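# Move six cart bottles into the fridge, close door

## Task

Carry all six bottles from the cart into the refrigerator, set each one standing upright there, and then close the refrigerator door completely. The task fails if a glass bottle drops any real distance, if the door is banged open or shut, or if the robot tips over or is left leaning. Any object the robot is still gripping or touching at the end does not count, and neither does anything that stays in place only because the robot holds it. At the end, open the gripper and move the robot away.

## Robot and tools

Robot: a Hello Robot Stretch 3 with one arm. It has a two-wheeled base (0.33 m long, 0.34 m wide), a lift that raises the arm on a mast, and a telescoping arm that reaches out to the robot's RIGHT side. It ends in a wrist with yaw, pitch and roll and a two-finger gripper. The base cannot move sideways, so the gripper moves forward or back only when the base drives. On-the-spot turns pivot about the point midway between the drive wheels, 0.05 m behind the front edge. With the arm pulled in and the wrist folded, a turn sweeps a 0.28 m radius. An unfolded, level gripper reaches past that circle.

Frames: the base frame has its origin on the floor between the drive wheels, x forward, y left, z up. The odometry frame is the base frame as it was when the scene began. hand_pose is reported in the base frame, at the point where the closed fingertips meet.

Cameras: head_camera and nav_camera are on the head and aim with head_pan_rad and head_tilt_rad. wrist_camera rides on the gripper. Every successful execute_actions result carries one image per camera, taken at the end of the call. An empty actions list just returns the current state and images.

Tool execute_actions takes an argument actions: a list of steps run in order. Each step is {"robot": ..., "steps": n, "until": ...}. steps is 1 to 450 control ticks at 30 per second (1 if omitted). {"steps": n} alone only waits. robot is one command, a list of up to 8 commands run one after another (a queue, which may include {"pause_s": s}, s at most 15), or {"stop": true}, which brakes everything and clears the queue. One command may hold:
- base: exactly one of translate_m (metres, a relative drive from where the base is when that command begins, positive forward, magnitude at most 1) or rotate_rad (radians, a relative turn on the spot, positive counter-clockwise seen from above, magnitude at most 3.2).
- joints: a single object of named absolute targets. Unnamed joints keep their old goal. Ranges: lift_m 0 to 1.1 (arm height); arm_m 0 to 0.52 (extension); wrist_yaw_rad -1.345 to 4.42 (0 along the arm, positive toward the front, 3.0 folded over the base); wrist_pitch_rad -1.57 to 0.451 (0 level, negative tips fingers down); wrist_roll_rad -2.911 to 2.911; gripper_m -0.089 to 0.179 (bigger is wider; the real gap is about 0.007 less when nearly shut, 0.025 less when fully open, zero below 0.007); head_pan_rad -3.953 to 1.73 (0 forward, positive left, -1.57 looks along the arm); head_tilt_rad -1.53 to 0.419 (negative down).
- contact_limits: {"arm_m": e}, the motor effort percentage (1 to 100) at which that arm move halts; it lasts until arm_m's next command.
An out-of-range number or malformed action rejects the whole call and nothing runs.

New commands act immediately, replacing goals they name and discarding the remainder of an older queue. Within a queue, the next command begins only after the previous one ended "done" (base or gripper "off_target" also continues); otherwise the rest is dropped.

until ends a step early. {"robot": {"status": "ended"}} fires when nothing reports "moving" and the queue is not running; the usual pattern is a command with steps 450 plus this. Fields can also be compared, e.g. {"lift_m": [">", 0.3]}, using =, !=, <, <=, >, >=, or a status word / ["!=", "moving"]. {"any": {"status": "ended"}} fires when any single motion or the queue ends.

Tool zoom_image: camera (head_camera, nav_camera or wrist_camera) and region [x0, y0, x1, y1] in pixels of that camera's last image, top-left origin, at most 504 by 504.

Tool finished_scene: scene (integer).

Result lines: base_status shows progress as (done so far of goal) from wheel counts; joint_goals and joint_status per joint; status words are moving, done, off_target (came to rest short, may still push), contact_stop (pushed into something, that joint goes slack), time_out, stopped, not_commanded, torque_fault (wrist servo off about 10 s, joint limp, goals refused). measured_speeds, motor_effort (percent, positive toward higher values, peak in brackets; readings noisy and biased), refusals count, queue (idle/running/done/dropped/stopped) and queue_left. Lines beginning refused:, dropped: or replaced: explain problems, counting from 0. robot.on_its_own appears when the robot itself changed a goal, a joint is slack or off, a motor at rest is loaded, or base_tilt drifts 3 degrees or more from its start. base_odometry counts wheel turns only; turned_by_wheels and turned_by_imu compare turning. lidar_m: 12 distances, 30 degree sectors, first straight ahead, going counter-clockwise, at 0.17 m height, blind to glass. wrist_depth_mm and head_depth_mm: 7x7 grids of median depth, ignoring clear objects.

Gripper: to hold, command a width below the object's; to let go, open at least 0.02 past where the pads touched. Neither the reading nor "done" proves a grip. Squeezing too hard triggers a force cutback and slippage.

Safety: fold or unfold the wrist only with lift_m 0.32 to 0.95, pitch -0.4 and roll near 0; with yaw below -0.4 keep pitch at -0.5 or lower. Fast base motion (0.30 m/s) needs lift below 0.30, arm below 0.03 and yaw above 2.54; otherwise 0.10 m/s. Pressing the arm against something fixed with the gripper above about 0.45 m can tip the robot; never push twice after a contact_stop. Don't drive while gripping or pushing something immovable. If the robot snags or leans, reverse the last move in small steps, release whatever it pushes and lower lift to about 0.2. Move glass bottles low and gently, swing the fridge door slowly, and expect occasional small nudges to loose objects.

Each tool is called after ">>>" as name([rows], argument=value, ...), one row to a line, values as JSON.

## Session

>>> execute_actions(actions=[])

Scene clock: 0.00 s.
robot.base_odometry: x=+0.000 y=+0.000 heading=+0.000 (m, m, rad; robot's odometry frame)
robot.turned_by_wheels: +0.000 (rad since the last result)
robot.turned_by_imu: +0.000 (rad since the last result)
robot.base_tilt: forward=+0.4 right=-0.9 (deg)
robot.lidar_m: 0.98 1.06 2.87 1.31 2.47 1.88 1.17 1.61 1.49 1.26 1.26 1.48
robot.head_depth_mm: 2022 2154 2165 2130 2138 2133 2084 / 2144 2615 2558 2579 2582 2547 2312 / 2143 3050 3212 3219 3170 3055 2271 / 2176 3230 3271 3305 3304 2818 2078 / 2199 3061 3135 3193 3205 1160 1410 / 2201 2996 3066 3082 3133 1076 1321 / 2094 2970 2959 2975 3047 1167 1267
robot.base_status: not_commanded
robot.joint_positions: lift_m=+0.518 arm_m=+0.002 wrist_yaw_rad=+2.831 wrist_pitch_rad=-0.583 wrist_roll_rad=-0.019 gripper_m=+0.037 head_pan_rad=+0.002 head_tilt_rad=+0.000
robot.joint_goals: lift_m=+0.518 arm_m=+0.002 wrist_yaw_rad=+2.831 wrist_pitch_rad=-0.583 wrist_roll_rad=-0.019 gripper_m=+0.037 head_pan_rad=+0.002 head_tilt_rad=+0.000
robot.joint_status: lift_m=not_commanded arm_m=not_commanded wrist_yaw_rad=not_commanded wrist_pitch_rad=not_commanded wrist_roll_rad=not_commanded gripper_m=not_commanded head_pan_rad=not_commanded head_tilt_rad=not_commanded
robot.measured_speeds: translate_m=+0.000 rotate_rad=+0.000 lift_m=+0.000 arm_m=+0.000 wrist_yaw_rad=+0.000 wrist_pitch_rad=+0.000 wrist_roll_rad=+0.000 head_pan_rad=+0.000 head_tilt_rad=+0.000
robot: refusals=0 queue=idle queue_left=0
robot.motor_effort: left_wheel=+0 right_wheel=+1 lift_m=+36 arm_m=-1 wrist_yaw_rad=+0 wrist_pitch_rad=+7 wrist_roll_rad=+1 gripper_m=+0 head_pan_rad=+0 head_tilt_rad=+3 (%)
robot.hand_pose: x=+0.0400 y=+0.0444 z=+0.4953 quat_wxyz=(+0.305, +0.694, +0.099, +0.644) (m; robot's base frame)
robot.wrist_depth_mm: - - - - - - - / - - - - - - - / - - - - - - - / 861 909 889 886 948 890 909 / 772 - 779 770 760 759 783 / 672 673 663 671 662 669 677 / 607 612 - 601 607 605 601
pictures: head_camera (sideways: a quarter turn clockwise sets it upright), nav_camera (sideways: a quarter turn counterclockwise sets it upright), wrist_camera
Images, in order (width x height): head_camera 896x504, nav_camera 672x504, wrist_camera 644x364.

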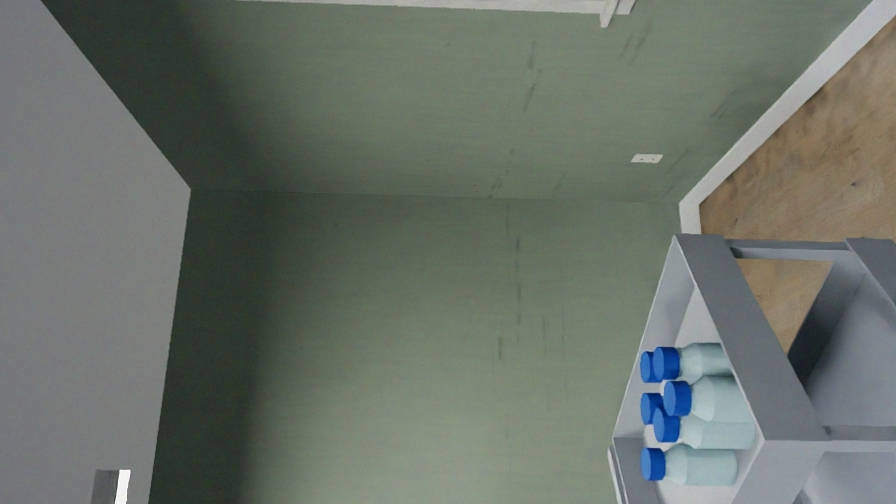

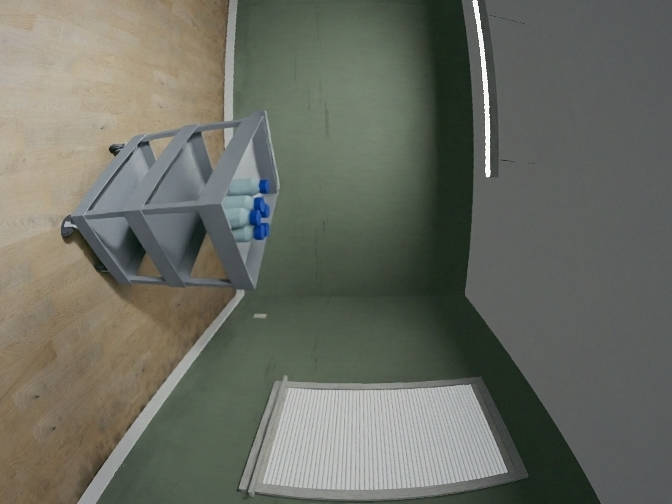

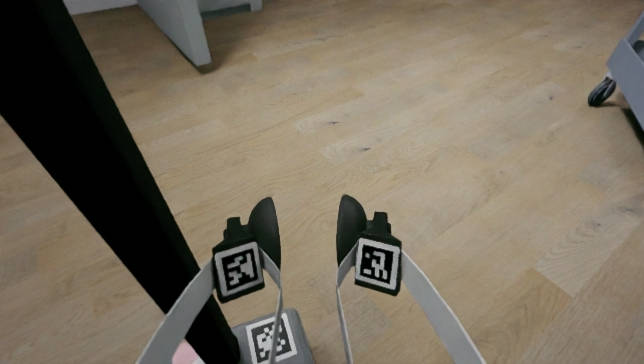

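>>> execute_actions([
  {"robot":{"joints":{"head_pan_rad":1.5,"head_tilt_rad":-0.35}},"steps":100,"until":{"robot":{"status":"ended"}}},
])

Scene clock: 4.70 s.
robot.base_odometry: x=+0.000 y=+0.000 heading=+0.000 (m, m, rad; robot's odometry frame)
robot.turned_by_wheels: +0.000 (rad since the last result)
robot.turned_by_imu: +0.001 (rad since the last result)
robot.base_tilt: forward=+0.2 right=-0.9 (deg)
robot.lidar_m: 0.98 1.06 2.88 1.31 2.47 1.88 1.17 1.62 1.49 1.26 1.26 1.48
robot.head_depth_mm: 2672 2827 3061 3223 2502 1890 1503 / 2521 2736 2944 3076 2459 1883 1503 / 2385 2585 2793 3016 2449 1848 1491 / 2074 2152 2223 2321 2371 1847 1490 / 2124 2270 2371 2260 2244 1719 1492 / 1285 1405 1418 1758 2003 1773 1470 / 2077 2218 2375 2522 2401 1803 1471
robot.base_status: not_commanded
robot.joint_positions: lift_m=+0.518 arm_m=+0.002 wrist_yaw_rad=+2.831 wrist_pitch_rad=-0.583 wrist_roll_rad=-0.019 gripper_m=+0.037 head_pan_rad=+1.493 head_tilt_rad=-0.345
robot.joint_goals: lift_m=+0.518 arm_m=+0.002 wrist_yaw_rad=+2.831 wrist_pitch_rad=-0.583 wrist_roll_rad=-0.019 gripper_m=+0.037 head_pan_rad=+1.500 head_tilt_rad=-0.350
robot.joint_status: lift_m=not_commanded arm_m=not_commanded wrist_yaw_rad=not_commanded wrist_pitch_rad=not_commanded wrist_roll_rad=not_commanded gripper_m=not_commanded head_pan_rad=done head_tilt_rad=done
robot.measured_speeds: translate_m=+0.000 rotate_rad=+0.000 lift_m=+0.000 arm_m=+0.000 wrist_yaw_rad=+0.000 wrist_pitch_rad=+0.000 wrist_roll_rad=+0.000 head_pan_rad=+0.000 head_tilt_rad=+0.000
robot: refusals=0 queue=done queue_left=0
robot.motor_effort: left_wheel=+0(0) right_wheel=+1(1) lift_m=+36(36) arm_m=-1(0) wrist_yaw_rad=+0(0) wrist_pitch_rad=+7(7) wrist_roll_rad=+1(1) gripper_m=+0(0) head_pan_rad=+3(42) head_tilt_rad=-3(19) (%)
robot.hand_pose: x=+0.0400 y=+0.0444 z=+0.4953 quat_wxyz=(+0.305, +0.694, +0.099, +0.644) (m; robot's base frame)
robot.wrist_depth_mm: - - - - - - - / - - - - - - - / - - - - - - - / 866 912 906 884 899 869 895 / 774 - 792 778 762 760 770 / 679 654 644 683 658 673 675 / 600 597 - 602 602 604 607
pictures: head_camera (sideways: a quarter turn clockwise sets it upright), nav_camera (sideways: a quarter turn counterclockwise sets it upright), wrist_camera
camera_calibration (this result's frames):
head_camera: T_world_to_cam=[[-0.00509514, -0.38569, -0.922614, 1.22334], [-0.995462, 0.089625, -0.0319694, 0.04995], [0.0950196, 0.918265, -0.384396, 0.463376], [0, 0, 0, 1]] pos_world=[0.0119266, 0.0418525, 1.30839]
nav_camera: T_world_to_cam=[[0.0196345, 0.370609, 0.928581, -1.17152], [0.996449, -0.0833138, 0.0121821, 0.0306844], [0.0818784, 0.925045, -0.370929, 0.440824], [0, 0, 0, 1]] pos_world=[-0.0436672, 0.0289504, 1.25099]
wrist_camera: T_world_to_cam=[[0.939387, -0.342747, 0.00871025, -0.0324432], [-0.238304, -0.670977, -0.70214, 0.413304], [0.246501, 0.657506, -0.711985, 0.482562], [0, 0, 0, 1]] pos_world=[0.0100168, -0.0510894, 0.634057]
Images, in order (width x height): head_camera 896x504, nav_camera 672x504, wrist_camera 644x364.

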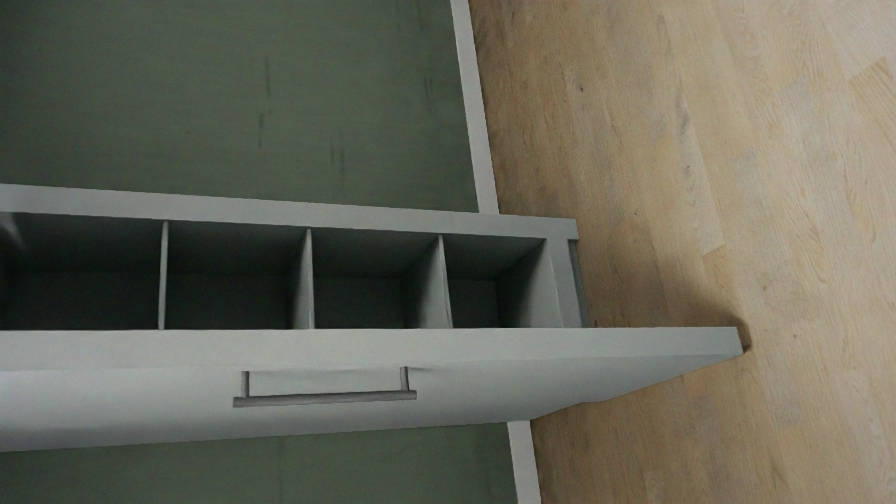

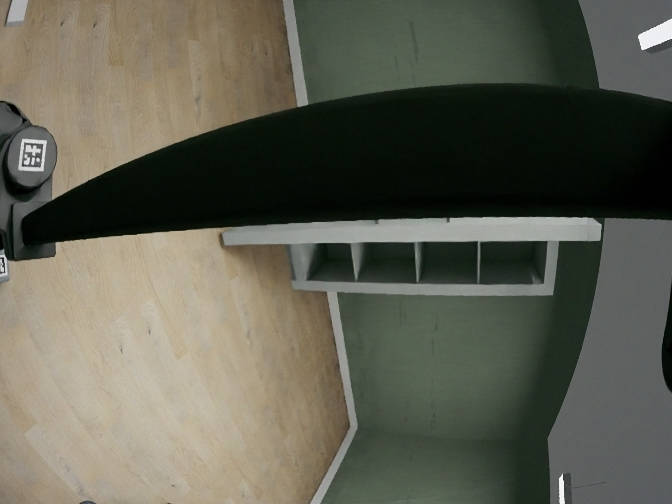

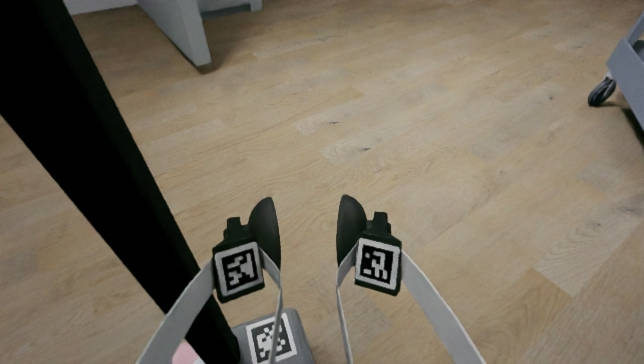

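>>> execute_actions([
  {"robot":[{"base":{"rotate_rad":-0.237},"joints":{"lift_m":0.28,"head_pan_rad":-1.57,"head_tilt_rad":-0.7}},{"base":{"translate_m":0.89}},{"base":{"rotate_rad":2.65}},{"joints":{"lift_m":0.9,"wrist_pitch_rad":-0.4}},{"joints":{"wrist_yaw_rad":0,"gripper_m":0.1}},{"joints":{"wrist_pitch_rad":0}}],"steps":450,"until":{"robot":{"status":"ended"}}},
  {"steps":450,"until":{"robot":{"status":"ended"}}},
])

Scene clock: 50.13 s.
robot.base_odometry: x=+0.865 y=-0.209 heading=+2.413 (m, m, rad; robot's odometry frame)
robot.turned_by_wheels: +2.413 (rad since the last result)
robot.turned_by_imu: +2.396 (rad since the last result)
robot.base_tilt: forward=+0.4 right=-0.9 (deg)
robot.lidar_m: 3.01 2.03 2.01 1.14 0.88 0.85 0.90 1.27 0.39 0.37 0.38 1.75
robot.head_depth_mm: 2125 2315 2443 732 648 - - / 2233 2420 936 763 644 - - / 2341 2514 961 601 - - - / 2471 2674 953 570 - - - / 2617 2846 911 559 564 872 1008 / 2797 3093 906 698 568 863 956 / 2990 3256 2418 701 565 738 1170
robot.base_status: done (rotate_rad +2.6499 of +2.6500)
robot.joint_positions: lift_m=+0.899 arm_m=+0.002 wrist_yaw_rad=+0.002 wrist_pitch_rad=-0.024 wrist_roll_rad=-0.019 gripper_m=+0.100 head_pan_rad=-1.563 head_tilt_rad=-0.692
robot.joint_goals: lift_m=+0.900 arm_m=+0.002 wrist_yaw_rad=+0.000 wrist_pitch_rad=+0.000 wrist_roll_rad=-0.019 gripper_m=+0.100 head_pan_rad=-1.570 head_tilt_rad=-0.700
robot.joint_status: lift_m=done arm_m=not_commanded wrist_yaw_rad=done wrist_pitch_rad=done wrist_roll_rad=not_commanded gripper_m=done head_pan_rad=done head_tilt_rad=done
robot.measured_speeds: translate_m=+0.000 rotate_rad=+0.000 lift_m=+0.000 arm_m=+0.000 wrist_yaw_rad=+0.000 wrist_pitch_rad=+0.000 wrist_roll_rad=+0.000 head_pan_rad=+0.000 head_tilt_rad=+0.000
robot: refusals=0 queue=done queue_left=0
robot.motor_effort: left_wheel=-1(7) right_wheel=+4(13) lift_m=+50(51) arm_m=-1(1) wrist_yaw_rad=-2(3) wrist_pitch_rad=+13(10) wrist_roll_rad=+1(1) gripper_m=+0(85) head_pan_rad=-3(39) head_tilt_rad=-2(19) (%)
robot.hand_pose: x=-0.0208 y=-0.4022 z=+1.0080 quat_wxyz=(+0.714, +0.010, -0.700, -0.008) (m; robot's base frame)
robot.wrist_depth_mm: - - - - - - - / - - - - - - - / - - - - - - - / - - - - - - - / - - 403 741 757 - - / - - 290 269 481 - - / - 374 223 219 395 377 -
pictures: head_camera (sideways: a quarter turn clockwise sets it upright), nav_camera (sideways: a quarter turn counterclockwise sets it upright), wrist_camera
camera_calibration (this result's frames):
head_camera: T_world_to_cam=[[-0.0300215, 0.675054, -0.737157, 0.981675], [0.999393, 0.00725263, -0.0340597, 0.0404877], [-0.0176458, -0.737733, -0.674862, 0.841977], [0, 0, 0, 1]] pos_world=[0.00386557, -0.0418229, 1.29325]
nav_camera: T_world_to_cam=[[0.0142687, -0.664121, 0.747489, -0.935344], [-0.99989, -0.00652976, 0.0132853, 0.0414316], [-0.00394213, -0.747597, -0.664141, 0.822842], [0, 0, 0, 1]] pos_world=[0.058017, -0.00575684, 1.24509]
wrist_camera: T_world_to_cam=[[-0.999289, 0.035209, -0.0134627, 0.00118479], [0.0212264, 0.230456, -0.972851, 1.10002], [-0.0311506, -0.972446, -0.23104, 0.010139], [0, 0, 0, 1]] pos_world=[-0.0218496, -0.243688, 1.07251]
Images, in order (width x height): head_camera 896x504, nav_camera 672x504, wrist_camera 644x364.

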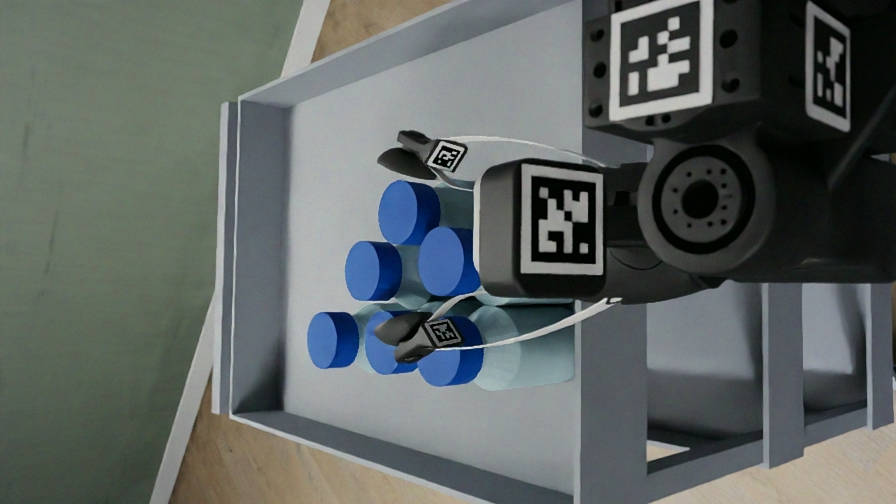

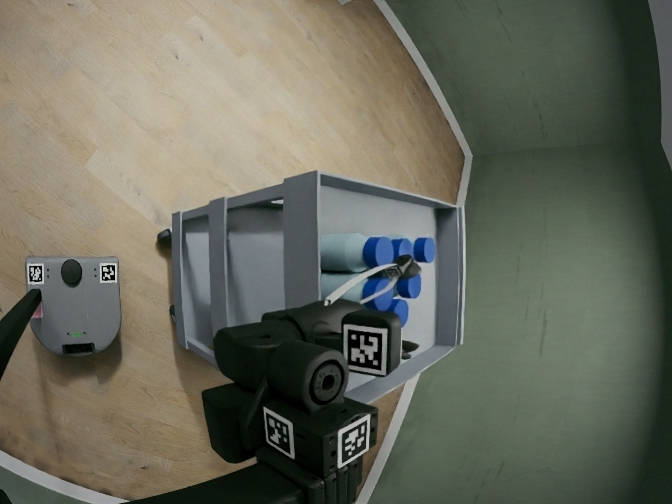

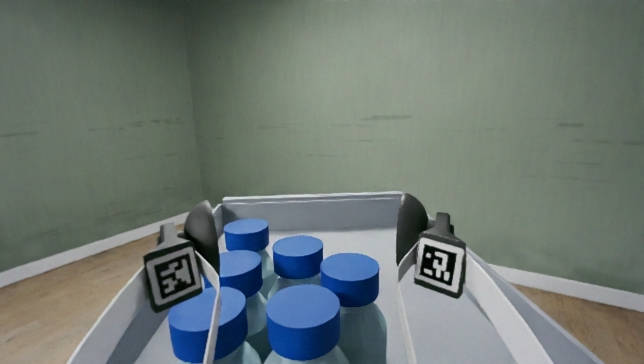

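>>> execute_actions([
  {"robot":[{"base":{"translate_m":0.022},"joints":{"lift_m":0.775,"gripper_m":0.08}},{"joints":{"arm_m":0.07}}],"steps":450,"until":{"robot":{"status":"ended"}}},
])

Scene clock: 62.97 s.
robot.base_odometry: x=+0.849 y=-0.194 heading=+2.413 (m, m, rad; robot's odometry frame)
robot.turned_by_wheels: +0.000 (rad since the last result)
robot.turned_by_imu: +0.001 (rad since the last result)
robot.base_tilt: forward=+0.3 right=-0.8 (deg)
robot.lidar_m: 3.00 2.01 2.01 1.17 0.90 0.87 0.92 1.29 0.39 0.37 0.38 1.72
robot.head_depth_mm: 2117 2345 2402 747 584 - - / 2230 2375 968 761 581 - - / 2372 2551 959 606 580 - - / 2483 2660 947 560 582 - 1018 / 2648 2828 695 594 572 871 1001 / 2807 3108 897 723 569 852 959 / 3007 3259 2443 734 567 1283 1186
robot.base_status: done (translate_m +0.0220 of +0.0220)
robot.joint_positions: lift_m=+0.776 arm_m=+0.069 wrist_yaw_rad=-0.005 wrist_pitch_rad=-0.022 wrist_roll_rad=-0.019 gripper_m=+0.080 head_pan_rad=-1.563 head_tilt_rad=-0.692
robot.joint_goals: lift_m=+0.775 arm_m=+0.070 wrist_yaw_rad=+0.000 wrist_pitch_rad=+0.000 wrist_roll_rad=-0.019 gripper_m=+0.080 head_pan_rad=-1.570 head_tilt_rad=-0.700
robot.joint_status: lift_m=done arm_m=done wrist_yaw_rad=done wrist_pitch_rad=done wrist_roll_rad=not_commanded gripper_m=done head_pan_rad=done head_tilt_rad=done
robot.measured_speeds: translate_m=+0.000 rotate_rad=+0.000 lift_m=+0.000 arm_m=+0.000 wrist_yaw_rad=+0.000 wrist_pitch_rad=+0.000 wrist_roll_rad=+0.000 head_pan_rad=+0.000 head_tilt_rad=+0.000
robot: refusals=0 queue=done queue_left=0
robot.motor_effort: left_wheel=-3(2) right_wheel=+7(9) lift_m=+20(50) arm_m=+5(7) wrist_yaw_rad=+4(4) wrist_pitch_rad=+12(14) wrist_roll_rad=+1(1) gripper_m=-1(75) head_pan_rad=-2(3) head_tilt_rad=-1(2) (%)
robot.hand_pose: x=-0.0228 y=-0.4700 z=+0.8845 quat_wxyz=(+0.714, +0.006, -0.700, -0.010) (m; robot's base frame)
robot.wrist_depth_mm: - - - - - - - / - - - - - - - / - - 324 263 - - - / - - 181 131 197 466 - / - 290 188 140 203 376 282 / 243 286 183 135 195 288 267 / 223 211 188 137 205 223 221
pictures: head_camera (sideways: a quarter turn clockwise sets it upright), nav_camera (sideways: a quarter turn counterclockwise sets it upright), wrist_camera
camera_calibration (this result's frames):
head_camera: T_world_to_cam=[[-0.0300215, 0.675055, -0.737157, 0.981674], [0.999393, 0.00725268, -0.0340597, 0.0404877], [-0.0176458, -0.737732, -0.674863, 0.841978], [0, 0, 0, 1]] pos_world=[0.00386557, -0.0418229, 1.29325]
nav_camera: T_world_to_cam=[[0.0142688, -0.664122, 0.747488, -0.935343], [-0.99989, -0.00652978, 0.0132853, 0.0414316], [-0.00394214, -0.747596, -0.664142, 0.822844], [0, 0, 0, 1]] pos_world=[0.058017, -0.00575676, 1.24509]
wrist_camera: T_world_to_cam=[[-0.998981, 0.0430617, -0.0135325, 0.0036529], [0.0230302, 0.228409, -0.973293, 0.995008], [-0.0388207, -0.972612, -0.229168, -0.0862619], [0, 0, 0, 1]] pos_world=[-0.0226148, -0.311325, 0.948715]
Images, in order (width x height): head_camera 896x504, nav_camera 672x504, wrist_camera 644x364.

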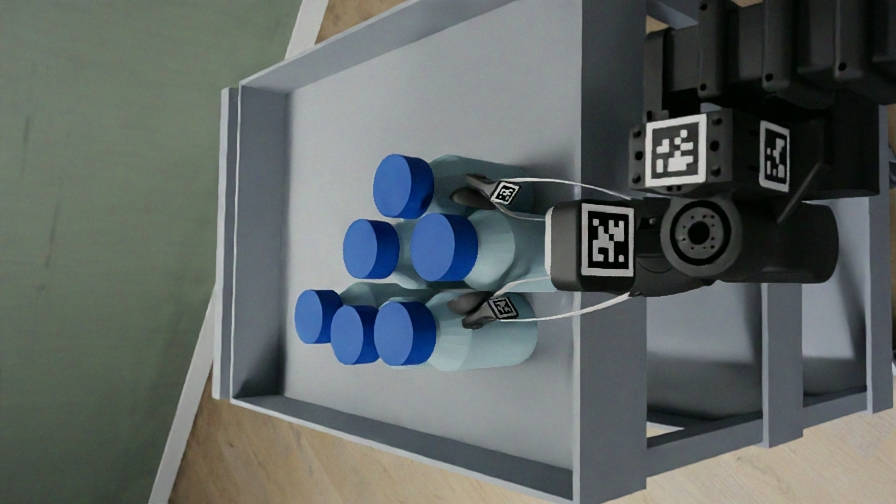

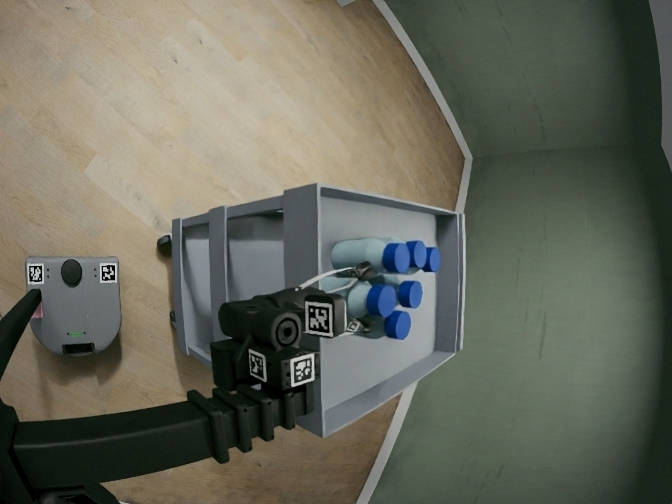

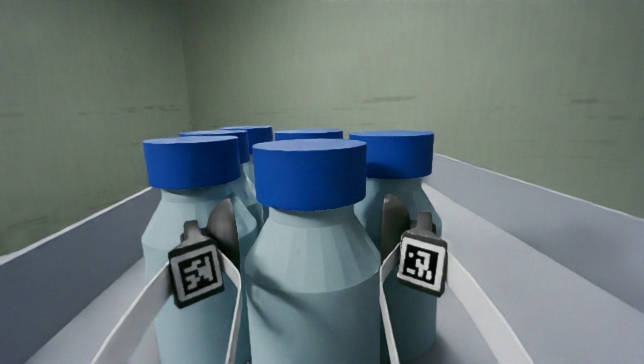

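>>> execute_actions([
  {"robot":[{"joints":{"lift_m":0.75,"arm_m":0.08}},{"joints":{"gripper_m":0.04}},{"pause_s":0.5},{"joints":{"lift_m":0.95}},{"joints":{"arm_m":0.0}}],"steps":450,"until":{"robot":{"status":"ended"}}},
])

Scene clock: 72.10 s.
robot.base_odometry: x=+0.849 y=-0.194 heading=+2.413 (m, m, rad; robot's odometry frame)
robot.turned_by_wheels: +0.000 (rad since the last result)
robot.turned_by_imu: +0.002 (rad since the last result)
robot.base_tilt: forward=+0.3 right=-0.9 (deg)
robot.lidar_m: 3.01 2.01 2.00 1.17 0.90 0.87 0.92 1.30 0.39 0.37 0.38 1.72
robot.head_depth_mm: 2139 2319 2352 765 - - - / 2269 2407 969 789 - - - / 2369 2569 956 - - - - / 2495 2678 388 - - - 1009 / 2629 2880 697 603 573 869 1009 / 2806 3154 901 720 573 850 959 / 3034 3281 2427 731 570 1287 1193
robot.base_status: done (translate_m +0.0220 of +0.0220)
robot.joint_positions: lift_m=+0.949 arm_m=+0.002 wrist_yaw_rad=-0.002 wrist_pitch_rad=-0.059 wrist_roll_rad=-0.019 gripper_m=+0.041 head_pan_rad=-1.563 head_tilt_rad=-0.692
robot.joint_goals: lift_m=+0.950 arm_m=+0.000 wrist_yaw_rad=+0.000 wrist_pitch_rad=+0.000 wrist_roll_rad=-0.019 gripper_m=+0.040 head_pan_rad=-1.570 head_tilt_rad=-0.700
robot.joint_status: lift_m=done arm_m=done wrist_yaw_rad=done wrist_pitch_rad=done wrist_roll_rad=not_commanded gripper_m=done head_pan_rad=done head_tilt_rad=done
robot.measured_speeds: translate_m=+0.000 rotate_rad=+0.000 lift_m=+0.000 arm_m=+0.000 wrist_yaw_rad=+0.000 wrist_pitch_rad=+0.000 wrist_roll_rad=+0.000 head_pan_rad=+0.000 head_tilt_rad=+0.000
robot: refusals=0 queue=done queue_left=0
robot.on_its_own: wrist_pitch_rad is at rest, and its effort (+34) is outside its rest range (-20 to +32)
robot.motor_effort: left_wheel=-2(3) right_wheel=+4(7) lift_m=+54(55) arm_m=-4(7) wrist_yaw_rad=+1(5) wrist_pitch_rad=+34(36) wrist_roll_rad=+1(1) gripper_m=-17(97) head_pan_rad=-3(2) head_tilt_rad=-3(3) (%)
robot.hand_pose: x=-0.0219 y=-0.4013 z=+1.0489 quat_wxyz=(+0.714, +0.021, -0.700, -0.022) (m; robot's base frame)
robot.wrist_depth_mm: - - - - - - - / - - - - - - - / - - - - - - - / - - - 123 - - - / - - 726 131 789 - - / - - 132 124 509 - - / - 437 293 124 426 396 -
pictures: head_camera (sideways: a quarter turn clockwise sets it upright), nav_camera (sideways: a quarter turn counterclockwise sets it upright), wrist_camera
camera_calibration (this result's frames):
head_camera: T_world_to_cam=[[-0.0300214, 0.675055, -0.737157, 0.981674], [0.999393, 0.00725256, -0.0340597, 0.0404877], [-0.0176459, -0.737732, -0.674863, 0.841978], [0, 0, 0, 1]] pos_world=[0.00386556, -0.0418229, 1.29325]
nav_camera: T_world_to_cam=[[0.0142687, -0.664122, 0.747488, -0.935343], [-0.99989, -0.00652966, 0.0132853, 0.0414316], [-0.00394223, -0.747596, -0.664142, 0.822844], [0, 0, 0, 1]] pos_world=[0.058017, -0.00575677, 1.24509]
wrist_camera: T_world_to_cam=[[-0.999134, 0.0397999, -0.0121304, 0.00109504], [0.0222407, 0.264476, -0.964136, 1.14413], [-0.0351643, -0.963571, -0.265132, 0.0596648], [0, 0, 0, 1]] pos_world=[-0.022254, -0.245146, 1.11893]
Images, in order (width x height): head_camera 896x504, nav_camera 672x504, wrist_camera 644x364.

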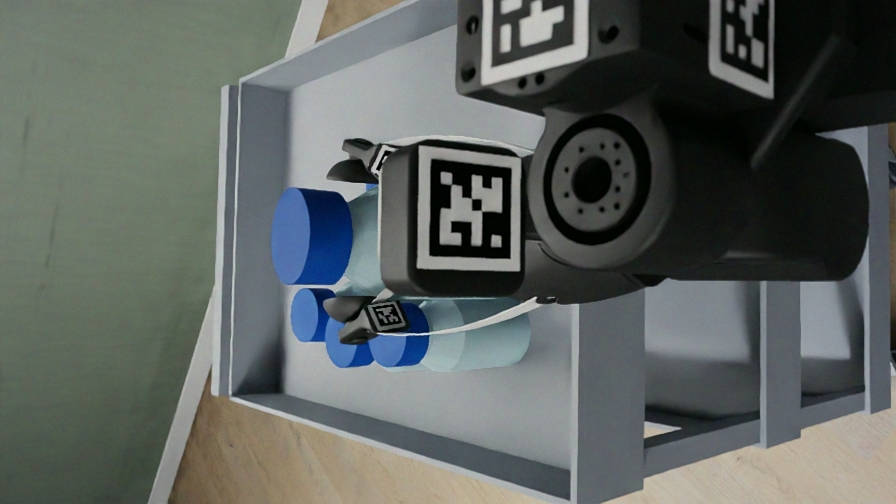

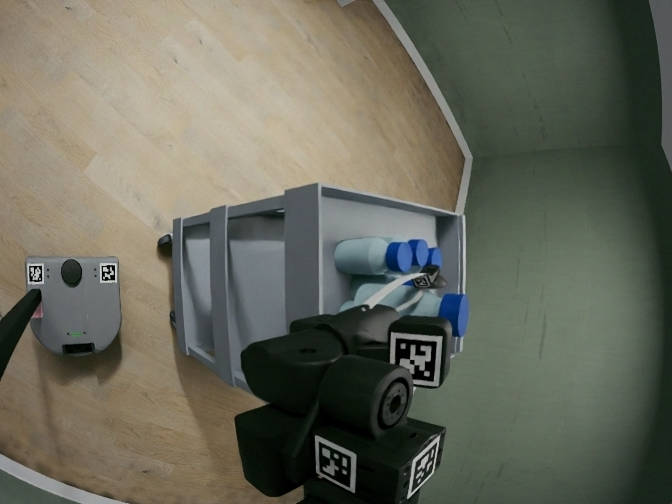

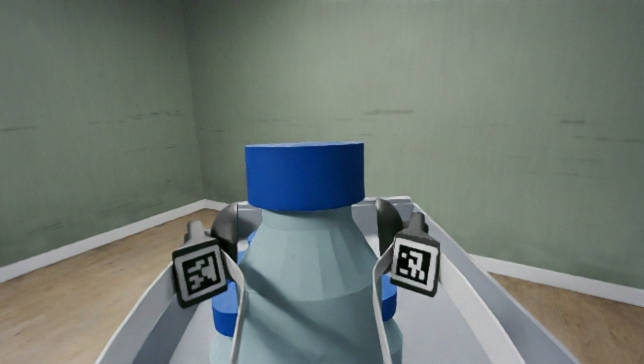

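>>> execute_actions([
  {"robot":[{"base":{"translate_m":0.5},"joints":{"gripper_m":0.02,"head_tilt_rad":-0.4}},{"base":{"rotate_rad":-0.93}},{"base":{"translate_m":1.0}},{"base":{"translate_m":0.447}},{"base":{"rotate_rad":1.95}}],"steps":450,"until":{"robot":{"status":"ended"}}},
  {"steps":450,"until":{"robot":{"status":"ended"}}},
])

Scene clock: 108.43 s.
robot.base_odometry: x=+0.602 y=+1.580 heading=-2.850 (m, m, rad; robot's odometry frame)
robot.turned_by_wheels: +1.020 (rad since the last result)
robot.turned_by_imu: +1.027 (rad since the last result)
robot.base_tilt: forward=+0.5 right=-0.9 (deg)
robot.lidar_m: 0.62 2.38 2.71 1.23 1.20 2.20 2.13 1.54 1.14 0.56 0.80 0.64
robot.head_depth_mm: 946 1016 1091 1191 1299 1408 - / 941 1016 1095 1191 1311 1425 - / 944 1024 1098 1192 1262 - - / 944 1014 1097 1176 386 - - / 458 494 534 582 636 697 779 / 449 483 528 575 639 941 844 / 827 898 970 845 1162 1021 888
robot.base_status: done (rotate_rad +1.9499 of +1.9500)
robot.joint_positions: lift_m=+0.949 arm_m=+0.002 wrist_yaw_rad=-0.001 wrist_pitch_rad=-0.059 wrist_roll_rad=-0.019 gripper_m=+0.031 head_pan_rad=-1.563 head_tilt_rad=-0.408
robot.joint_goals: lift_m=+0.950 arm_m=+0.000 wrist_yaw_rad=+0.000 wrist_pitch_rad=+0.000 wrist_roll_rad=-0.019 gripper_m=+0.030 head_pan_rad=-1.570 head_tilt_rad=-0.400
robot.joint_status: lift_m=done arm_m=done wrist_yaw_rad=done wrist_pitch_rad=done wrist_roll_rad=not_commanded gripper_m=done head_pan_rad=done head_tilt_rad=done
robot.measured_speeds: translate_m=+0.000 rotate_rad=+0.000 lift_m=+0.000 arm_m=+0.000 wrist_yaw_rad=+0.000 wrist_pitch_rad=+0.000 wrist_roll_rad=+0.000 head_pan_rad=+0.000 head_tilt_rad=+0.000
robot: refusals=0 queue=done queue_left=0
robot.on_its_own: gripper_m is held at +0.030, not at your +0.020, by its stall guard, which is not easing now; wrist_pitch_rad is at rest, and its effort (+34) is outside its rest range (-20 to +32)
robot.motor_effort: left_wheel=-2(4) right_wheel=+4(9) lift_m=+54(54) arm_m=-4(4) wrist_yaw_rad=+0(1) wrist_pitch_rad=+34(34) wrist_roll_rad=+1(1) gripper_m=-21(95) head_pan_rad=-2(3) head_tilt_rad=+4(20) (%)
robot.hand_pose: x=-0.0216 y=-0.4013 z=+1.0489 quat_wxyz=(+0.714, +0.021, -0.700, -0.021) (m; robot's base frame)
robot.wrist_depth_mm: 652 670 289 767 788 775 799 / 680 690 297 822 811 807 817 / 703 717 309 843 864 854 840 / 679 755 321 121 893 901 901 / 473 460 328 130 933 962 940 / 620 845 131 124 - 952 963 / 695 821 362 123 - - -
pictures: head_camera (sideways: a quarter turn clockwise sets it upright), nav_camera (sideways: a quarter turn counterclockwise sets it upright), wrist_camera
camera_calibration (this result's frames):
head_camera: T_world_to_cam=[[-0.0282823, 0.442085, -0.896527, 1.18945], [0.999464, -0.00226439, -0.0326462, 0.0386594], [-0.0164625, -0.89697, -0.441784, 0.538735], [0, 0, 0, 1]] pos_world=[0.00387058, -0.0425206, 1.30564]
nav_camera: T_world_to_cam=[[0.0125114, -0.428704, 0.903358, -1.13856], [-0.999918, -0.0028486, 0.0124969, 0.0424534], [-0.00278417, -0.90344, -0.428705, 0.516526], [0, 0, 0, 1]] pos_world=[0.058133, -0.0213362, 1.24944]
wrist_camera: T_world_to_cam=[[-0.999176, 0.0387263, -0.0121314, 0.000937463], [0.0219575, 0.2645, -0.964136, 1.14412], [-0.0341287, -0.963608, -0.265132, 0.059683], [0, 0, 0, 1]] pos_world=[-0.0221485, -0.245146, 1.11893]
Images, in order (width x height): head_camera 896x504, nav_camera 672x504, wrist_camera 644x364.

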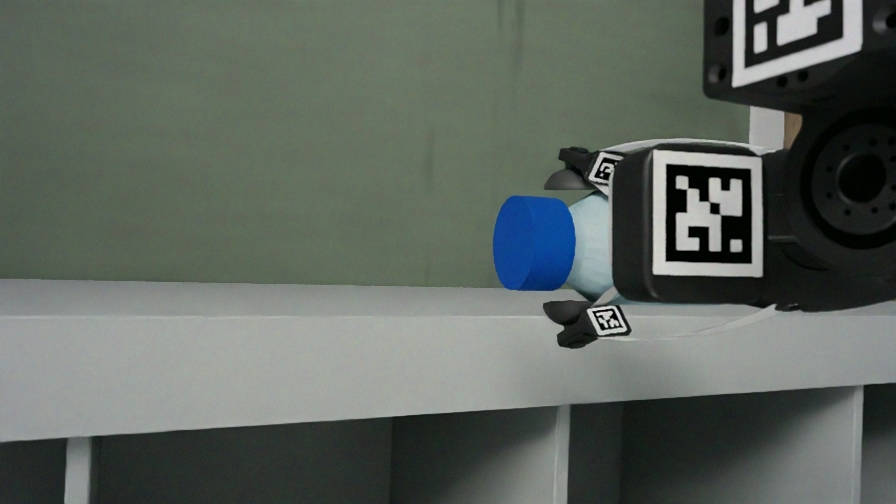

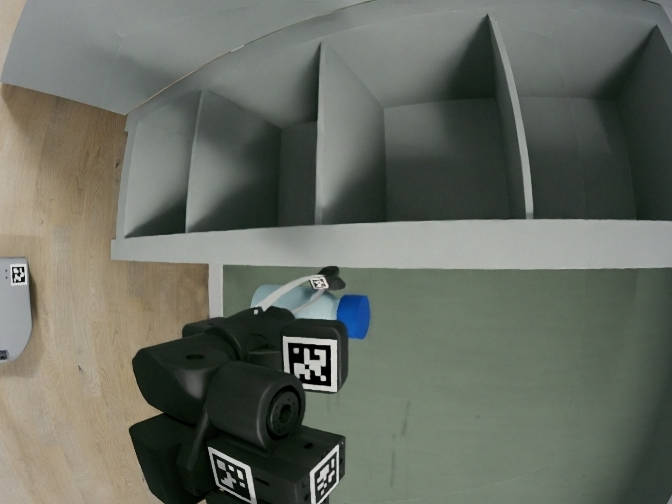

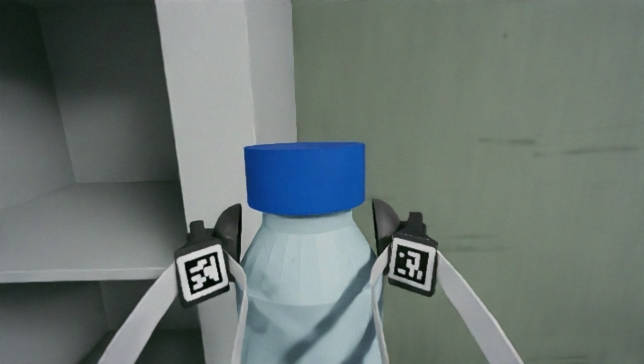

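>>> execute_actions([
  {"robot":[{"base":{"translate_m":0.49},"joints":{"lift_m":1.02}},{"joints":{"arm_m":0.46}},{"joints":{"lift_m":0.96}}],"steps":450,"until":{"robot":{"status":"ended"}}},
])

Scene clock: 127.87 s.
robot.base_odometry: x=+0.133 y=+1.439 heading=-2.850 (m, m, rad; robot's odometry frame)
robot.turned_by_wheels: +0.000 (rad since the last result)
robot.turned_by_imu: +0.005 (rad since the last result)
robot.base_tilt: forward=+0.4 right=-0.9 (deg)
robot.lidar_m: - 1.95 2.68 2.61 1.44 2.69 2.62 1.56 0.67 0.47 0.18 0.15
robot.head_depth_mm: 833 904 983 - 1179 1018 913 / 824 908 953 832 1172 1051 907 / 828 906 957 824 1172 1049 904 / 826 907 960 799 1173 1043 900 / 625 788 836 767 703 975 877 / 465 495 534 575 630 684 746 / 402 411 421 431 441 453 463
robot.base_status: done (translate_m +0.4900 of +0.4900)
robot.joint_positions: lift_m=+0.960 arm_m=+0.460 wrist_yaw_rad=-0.001 wrist_pitch_rad=-0.060 wrist_roll_rad=-0.019 gripper_m=+0.031 head_pan_rad=-1.563 head_tilt_rad=-0.408
robot.joint_goals: lift_m=+0.960 arm_m=+0.460 wrist_yaw_rad=+0.000 wrist_pitch_rad=+0.000 wrist_roll_rad=-0.019 gripper_m=+0.030 head_pan_rad=-1.570 head_tilt_rad=-0.400
robot.joint_status: lift_m=done arm_m=done wrist_yaw_rad=done wrist_pitch_rad=done wrist_roll_rad=not_commanded gripper_m=done head_pan_rad=done head_tilt_rad=done
robot.measured_speeds: translate_m=+0.000 rotate_rad=+0.000 lift_m=+0.000 arm_m=+0.000 wrist_yaw_rad=+0.000 wrist_pitch_rad=+0.000 wrist_roll_rad=+0.000 head_pan_rad=+0.000 head_tilt_rad=+0.000
robot: refusals=0 queue=done queue_left=0
robot.on_its_own: gripper_m is held at +0.030, not at your +0.020, by its stall guard, which is not easing now; wrist_pitch_rad is at rest, and its effort (+35) is outside its rest range (-20 to +32)
robot.motor_effort: left_wheel=-2(5) right_wheel=+3(10) lift_m=+25(55) arm_m=+3(1) wrist_yaw_rad=+0(0) wrist_pitch_rad=+35(35) wrist_roll_rad=+1(1) gripper_m=-21(21) head_pan_rad=-2(3) head_tilt_rad=+3(2) (%)
robot.hand_pose: x=-0.0216 y=-0.8589 z=+1.0596 quat_wxyz=(+0.714, +0.022, -0.700, -0.022) (m; robot's base frame)
robot.wrist_depth_mm: 117 160 273 276 274 278 275 / 117 158 281 286 285 287 287 / 117 157 294 295 298 302 301 / 116 156 244 121 310 313 313 / 115 156 228 130 324 327 328 / 115 145 131 124 310 334 327 / 114 166 214 123 263 262 260
pictures: head_camera (sideways: a quarter turn clockwise sets it upright), nav_camera (sideways: a quarter turn counterclockwise sets it upright), wrist_camera
camera_calibration (this result's frames):
head_camera: T_world_to_cam=[[-0.0282822, 0.442077, -0.896531, 1.18945], [0.999464, -0.0022648, -0.0326462, 0.0386593], [-0.0164626, -0.896974, -0.441776, 0.538724], [0, 0, 0, 1]] pos_world=[0.00387057, -0.0425205, 1.30564]
nav_camera: T_world_to_cam=[[0.0125113, -0.428696, 0.903362, -1.13857], [-0.999918, -0.00284837, 0.0124969, 0.0424534], [-0.00278425, -0.903444, -0.428697, 0.516515], [0, 0, 0, 1]] pos_world=[0.058133, -0.0213367, 1.24944]
wrist_camera: T_world_to_cam=[[-0.999176, 0.0387417, -0.0120857, 0.0187551], [0.0219583, 0.265652, -0.963819, 1.27614], [-0.0341294, -0.96329, -0.266284, -0.376986], [0, 0, 0, 1]] pos_world=[-0.0221487, -0.702883, 1.12981]
Images, in order (width x height): head_camera 896x504, nav_camera 672x504, wrist_camera 644x364.

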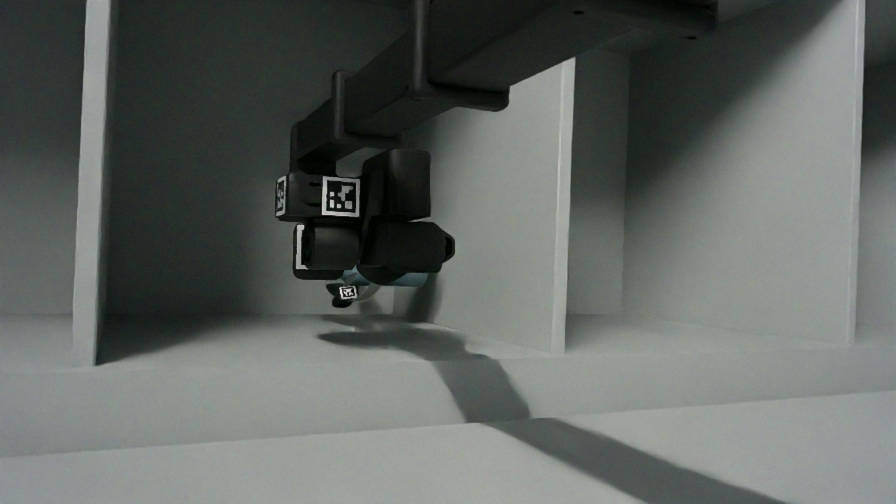

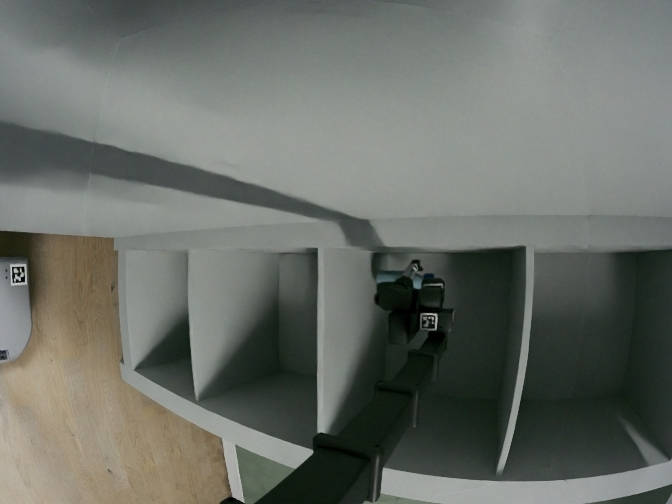

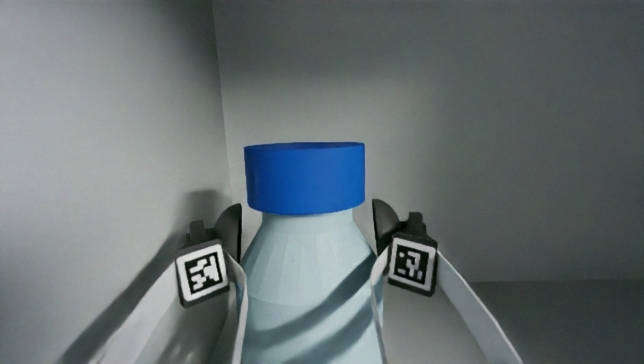

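Still loaded; lower a bit.

>>> execute_actions([
  {"robot":{"joints":{"lift_m":0.93}},"steps":100,"until":{"robot":{"status":"ended"}}},
])

Scene clock: 133.23 s.
robot.base_odometry: x=+0.133 y=+1.439 heading=-2.850 (m, m, rad; robot's odometry frame)
robot.turned_by_wheels: +0.000 (rad since the last result)
robot.turned_by_imu: +0.001 (rad since the last result)
robot.base_tilt: forward=+0.2 right=-1.0 (deg)
robot.lidar_m: - 1.95 2.67 2.60 1.43 2.69 2.61 1.55 0.67 0.47 0.18 0.15
robot.head_depth_mm: 835 903 976 1002 - 1058 911 / 825 905 964 - 1191 1058 908 / 827 908 954 783 1171 1045 906 / 824 906 971 776 1160 1045 903 / 626 787 838 763 702 975 871 / 465 493 534 576 629 683 747 / 402 412 421 431 441 452 463
robot.base_status: done (translate_m +0.4900 of +0.4900)
robot.joint_positions: lift_m=+0.930 arm_m=+0.460 wrist_yaw_rad=-0.001 wrist_pitch_rad=-0.060 wrist_roll_rad=-0.019 gripper_m=+0.031 head_pan_rad=-1.563 head_tilt_rad=-0.408
robot.joint_goals: lift_m=+0.930 arm_m=+0.460 wrist_yaw_rad=+0.000 wrist_pitch_rad=+0.000 wrist_roll_rad=-0.019 gripper_m=+0.030 head_pan_rad=-1.570 head_tilt_rad=-0.400
robot.joint_status: lift_m=done arm_m=done wrist_yaw_rad=done wrist_pitch_rad=done wrist_roll_rad=not_commanded gripper_m=done head_pan_rad=done head_tilt_rad=done
robot.measured_speeds: translate_m=+0.000 rotate_rad=+0.000 lift_m=+0.000 arm_m=+0.000 wrist_yaw_rad=+0.000 wrist_pitch_rad=+0.000 wrist_roll_rad=+0.000 head_pan_rad=+0.000 head_tilt_rad=+0.000
robot: refusals=0 queue=done queue_left=0
robot.on_its_own: gripper_m is held at +0.030, not at your +0.020, by its stall guard, which is not easing now; wrist_pitch_rad is at rest, and its effort (+34) is outside its rest range (-20 to +32)
robot.motor_effort: left_wheel=-2(2) right_wheel=+4(4) lift_m=+24(24) arm_m=+2(3) wrist_yaw_rad=+0(0) wrist_pitch_rad=+34(35) wrist_roll_rad=+1(1) gripper_m=-21(21) head_pan_rad=-2(2) head_tilt_rad=+3(2) (%)
robot.hand_pose: x=-0.0216 y=-0.8590 z=+1.0298 quat_wxyz=(+0.714, +0.021, -0.700, -0.021) (m; robot's base frame)
robot.wrist_depth_mm: 117 159 272 276 277 274 279 / 116 158 283 287 287 286 288 / 116 158 294 295 299 300 299 / 116 156 242 121 312 310 315 / 115 156 228 129 328 326 326 / 115 144 131 124 264 283 279 / 114 165 212 123 226 222 220
pictures: head_camera (sideways: a quarter turn clockwise sets it upright), nav_camera (sideways: a quarter turn counterclockwise sets it upright), wrist_camera
camera_calibration (this result's frames):
head_camera: T_world_to_cam=[[-0.0282824, 0.442077, -0.896531, 1.18945], [0.999464, -0.00226444, -0.0326462, 0.0386593], [-0.0164623, -0.896974, -0.441776, 0.538724], [0, 0, 0, 1]] pos_world=[0.00387059, -0.0425205, 1.30564]
nav_camera: T_world_to_cam=[[0.0125115, -0.428696, 0.903362, -1.13857], [-0.999918, -0.00284873, 0.0124969, 0.0424534], [-0.00278393, -0.903444, -0.428697, 0.516515], [0, 0, 0, 1]] pos_world=[0.0581331, -0.0213366, 1.24944]
wrist_camera: T_world_to_cam=[[-0.999176, 0.038739, -0.0121078, 0.018415], [0.0219593, 0.2651, -0.963971, 1.2471], [-0.0341335, -0.963442, -0.265732, -0.385647], [0, 0, 0, 1]] pos_world=[-0.0221491, -0.702867, 1.09991]
Images, in order (width x height): head_camera 896x504, nav_camera 672x504, wrist_camera 644x364.

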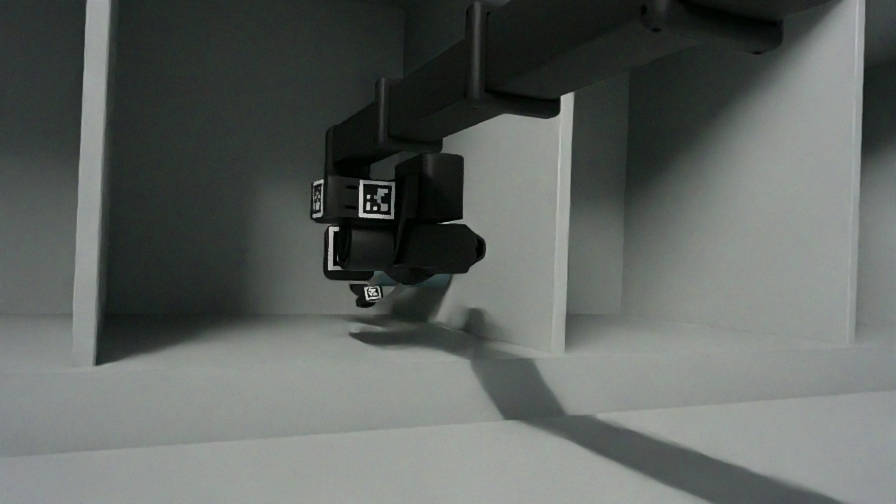

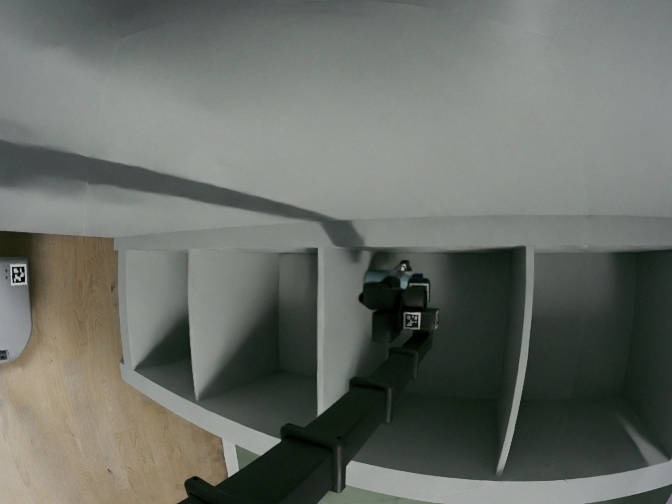

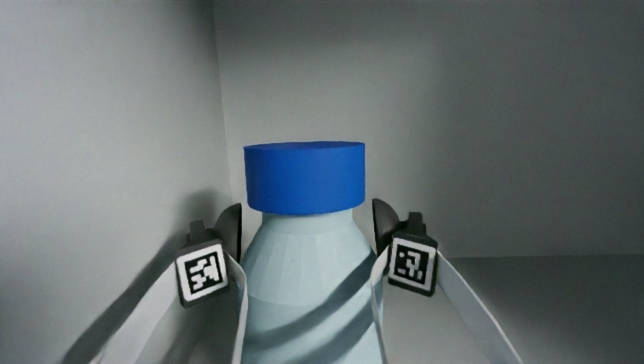

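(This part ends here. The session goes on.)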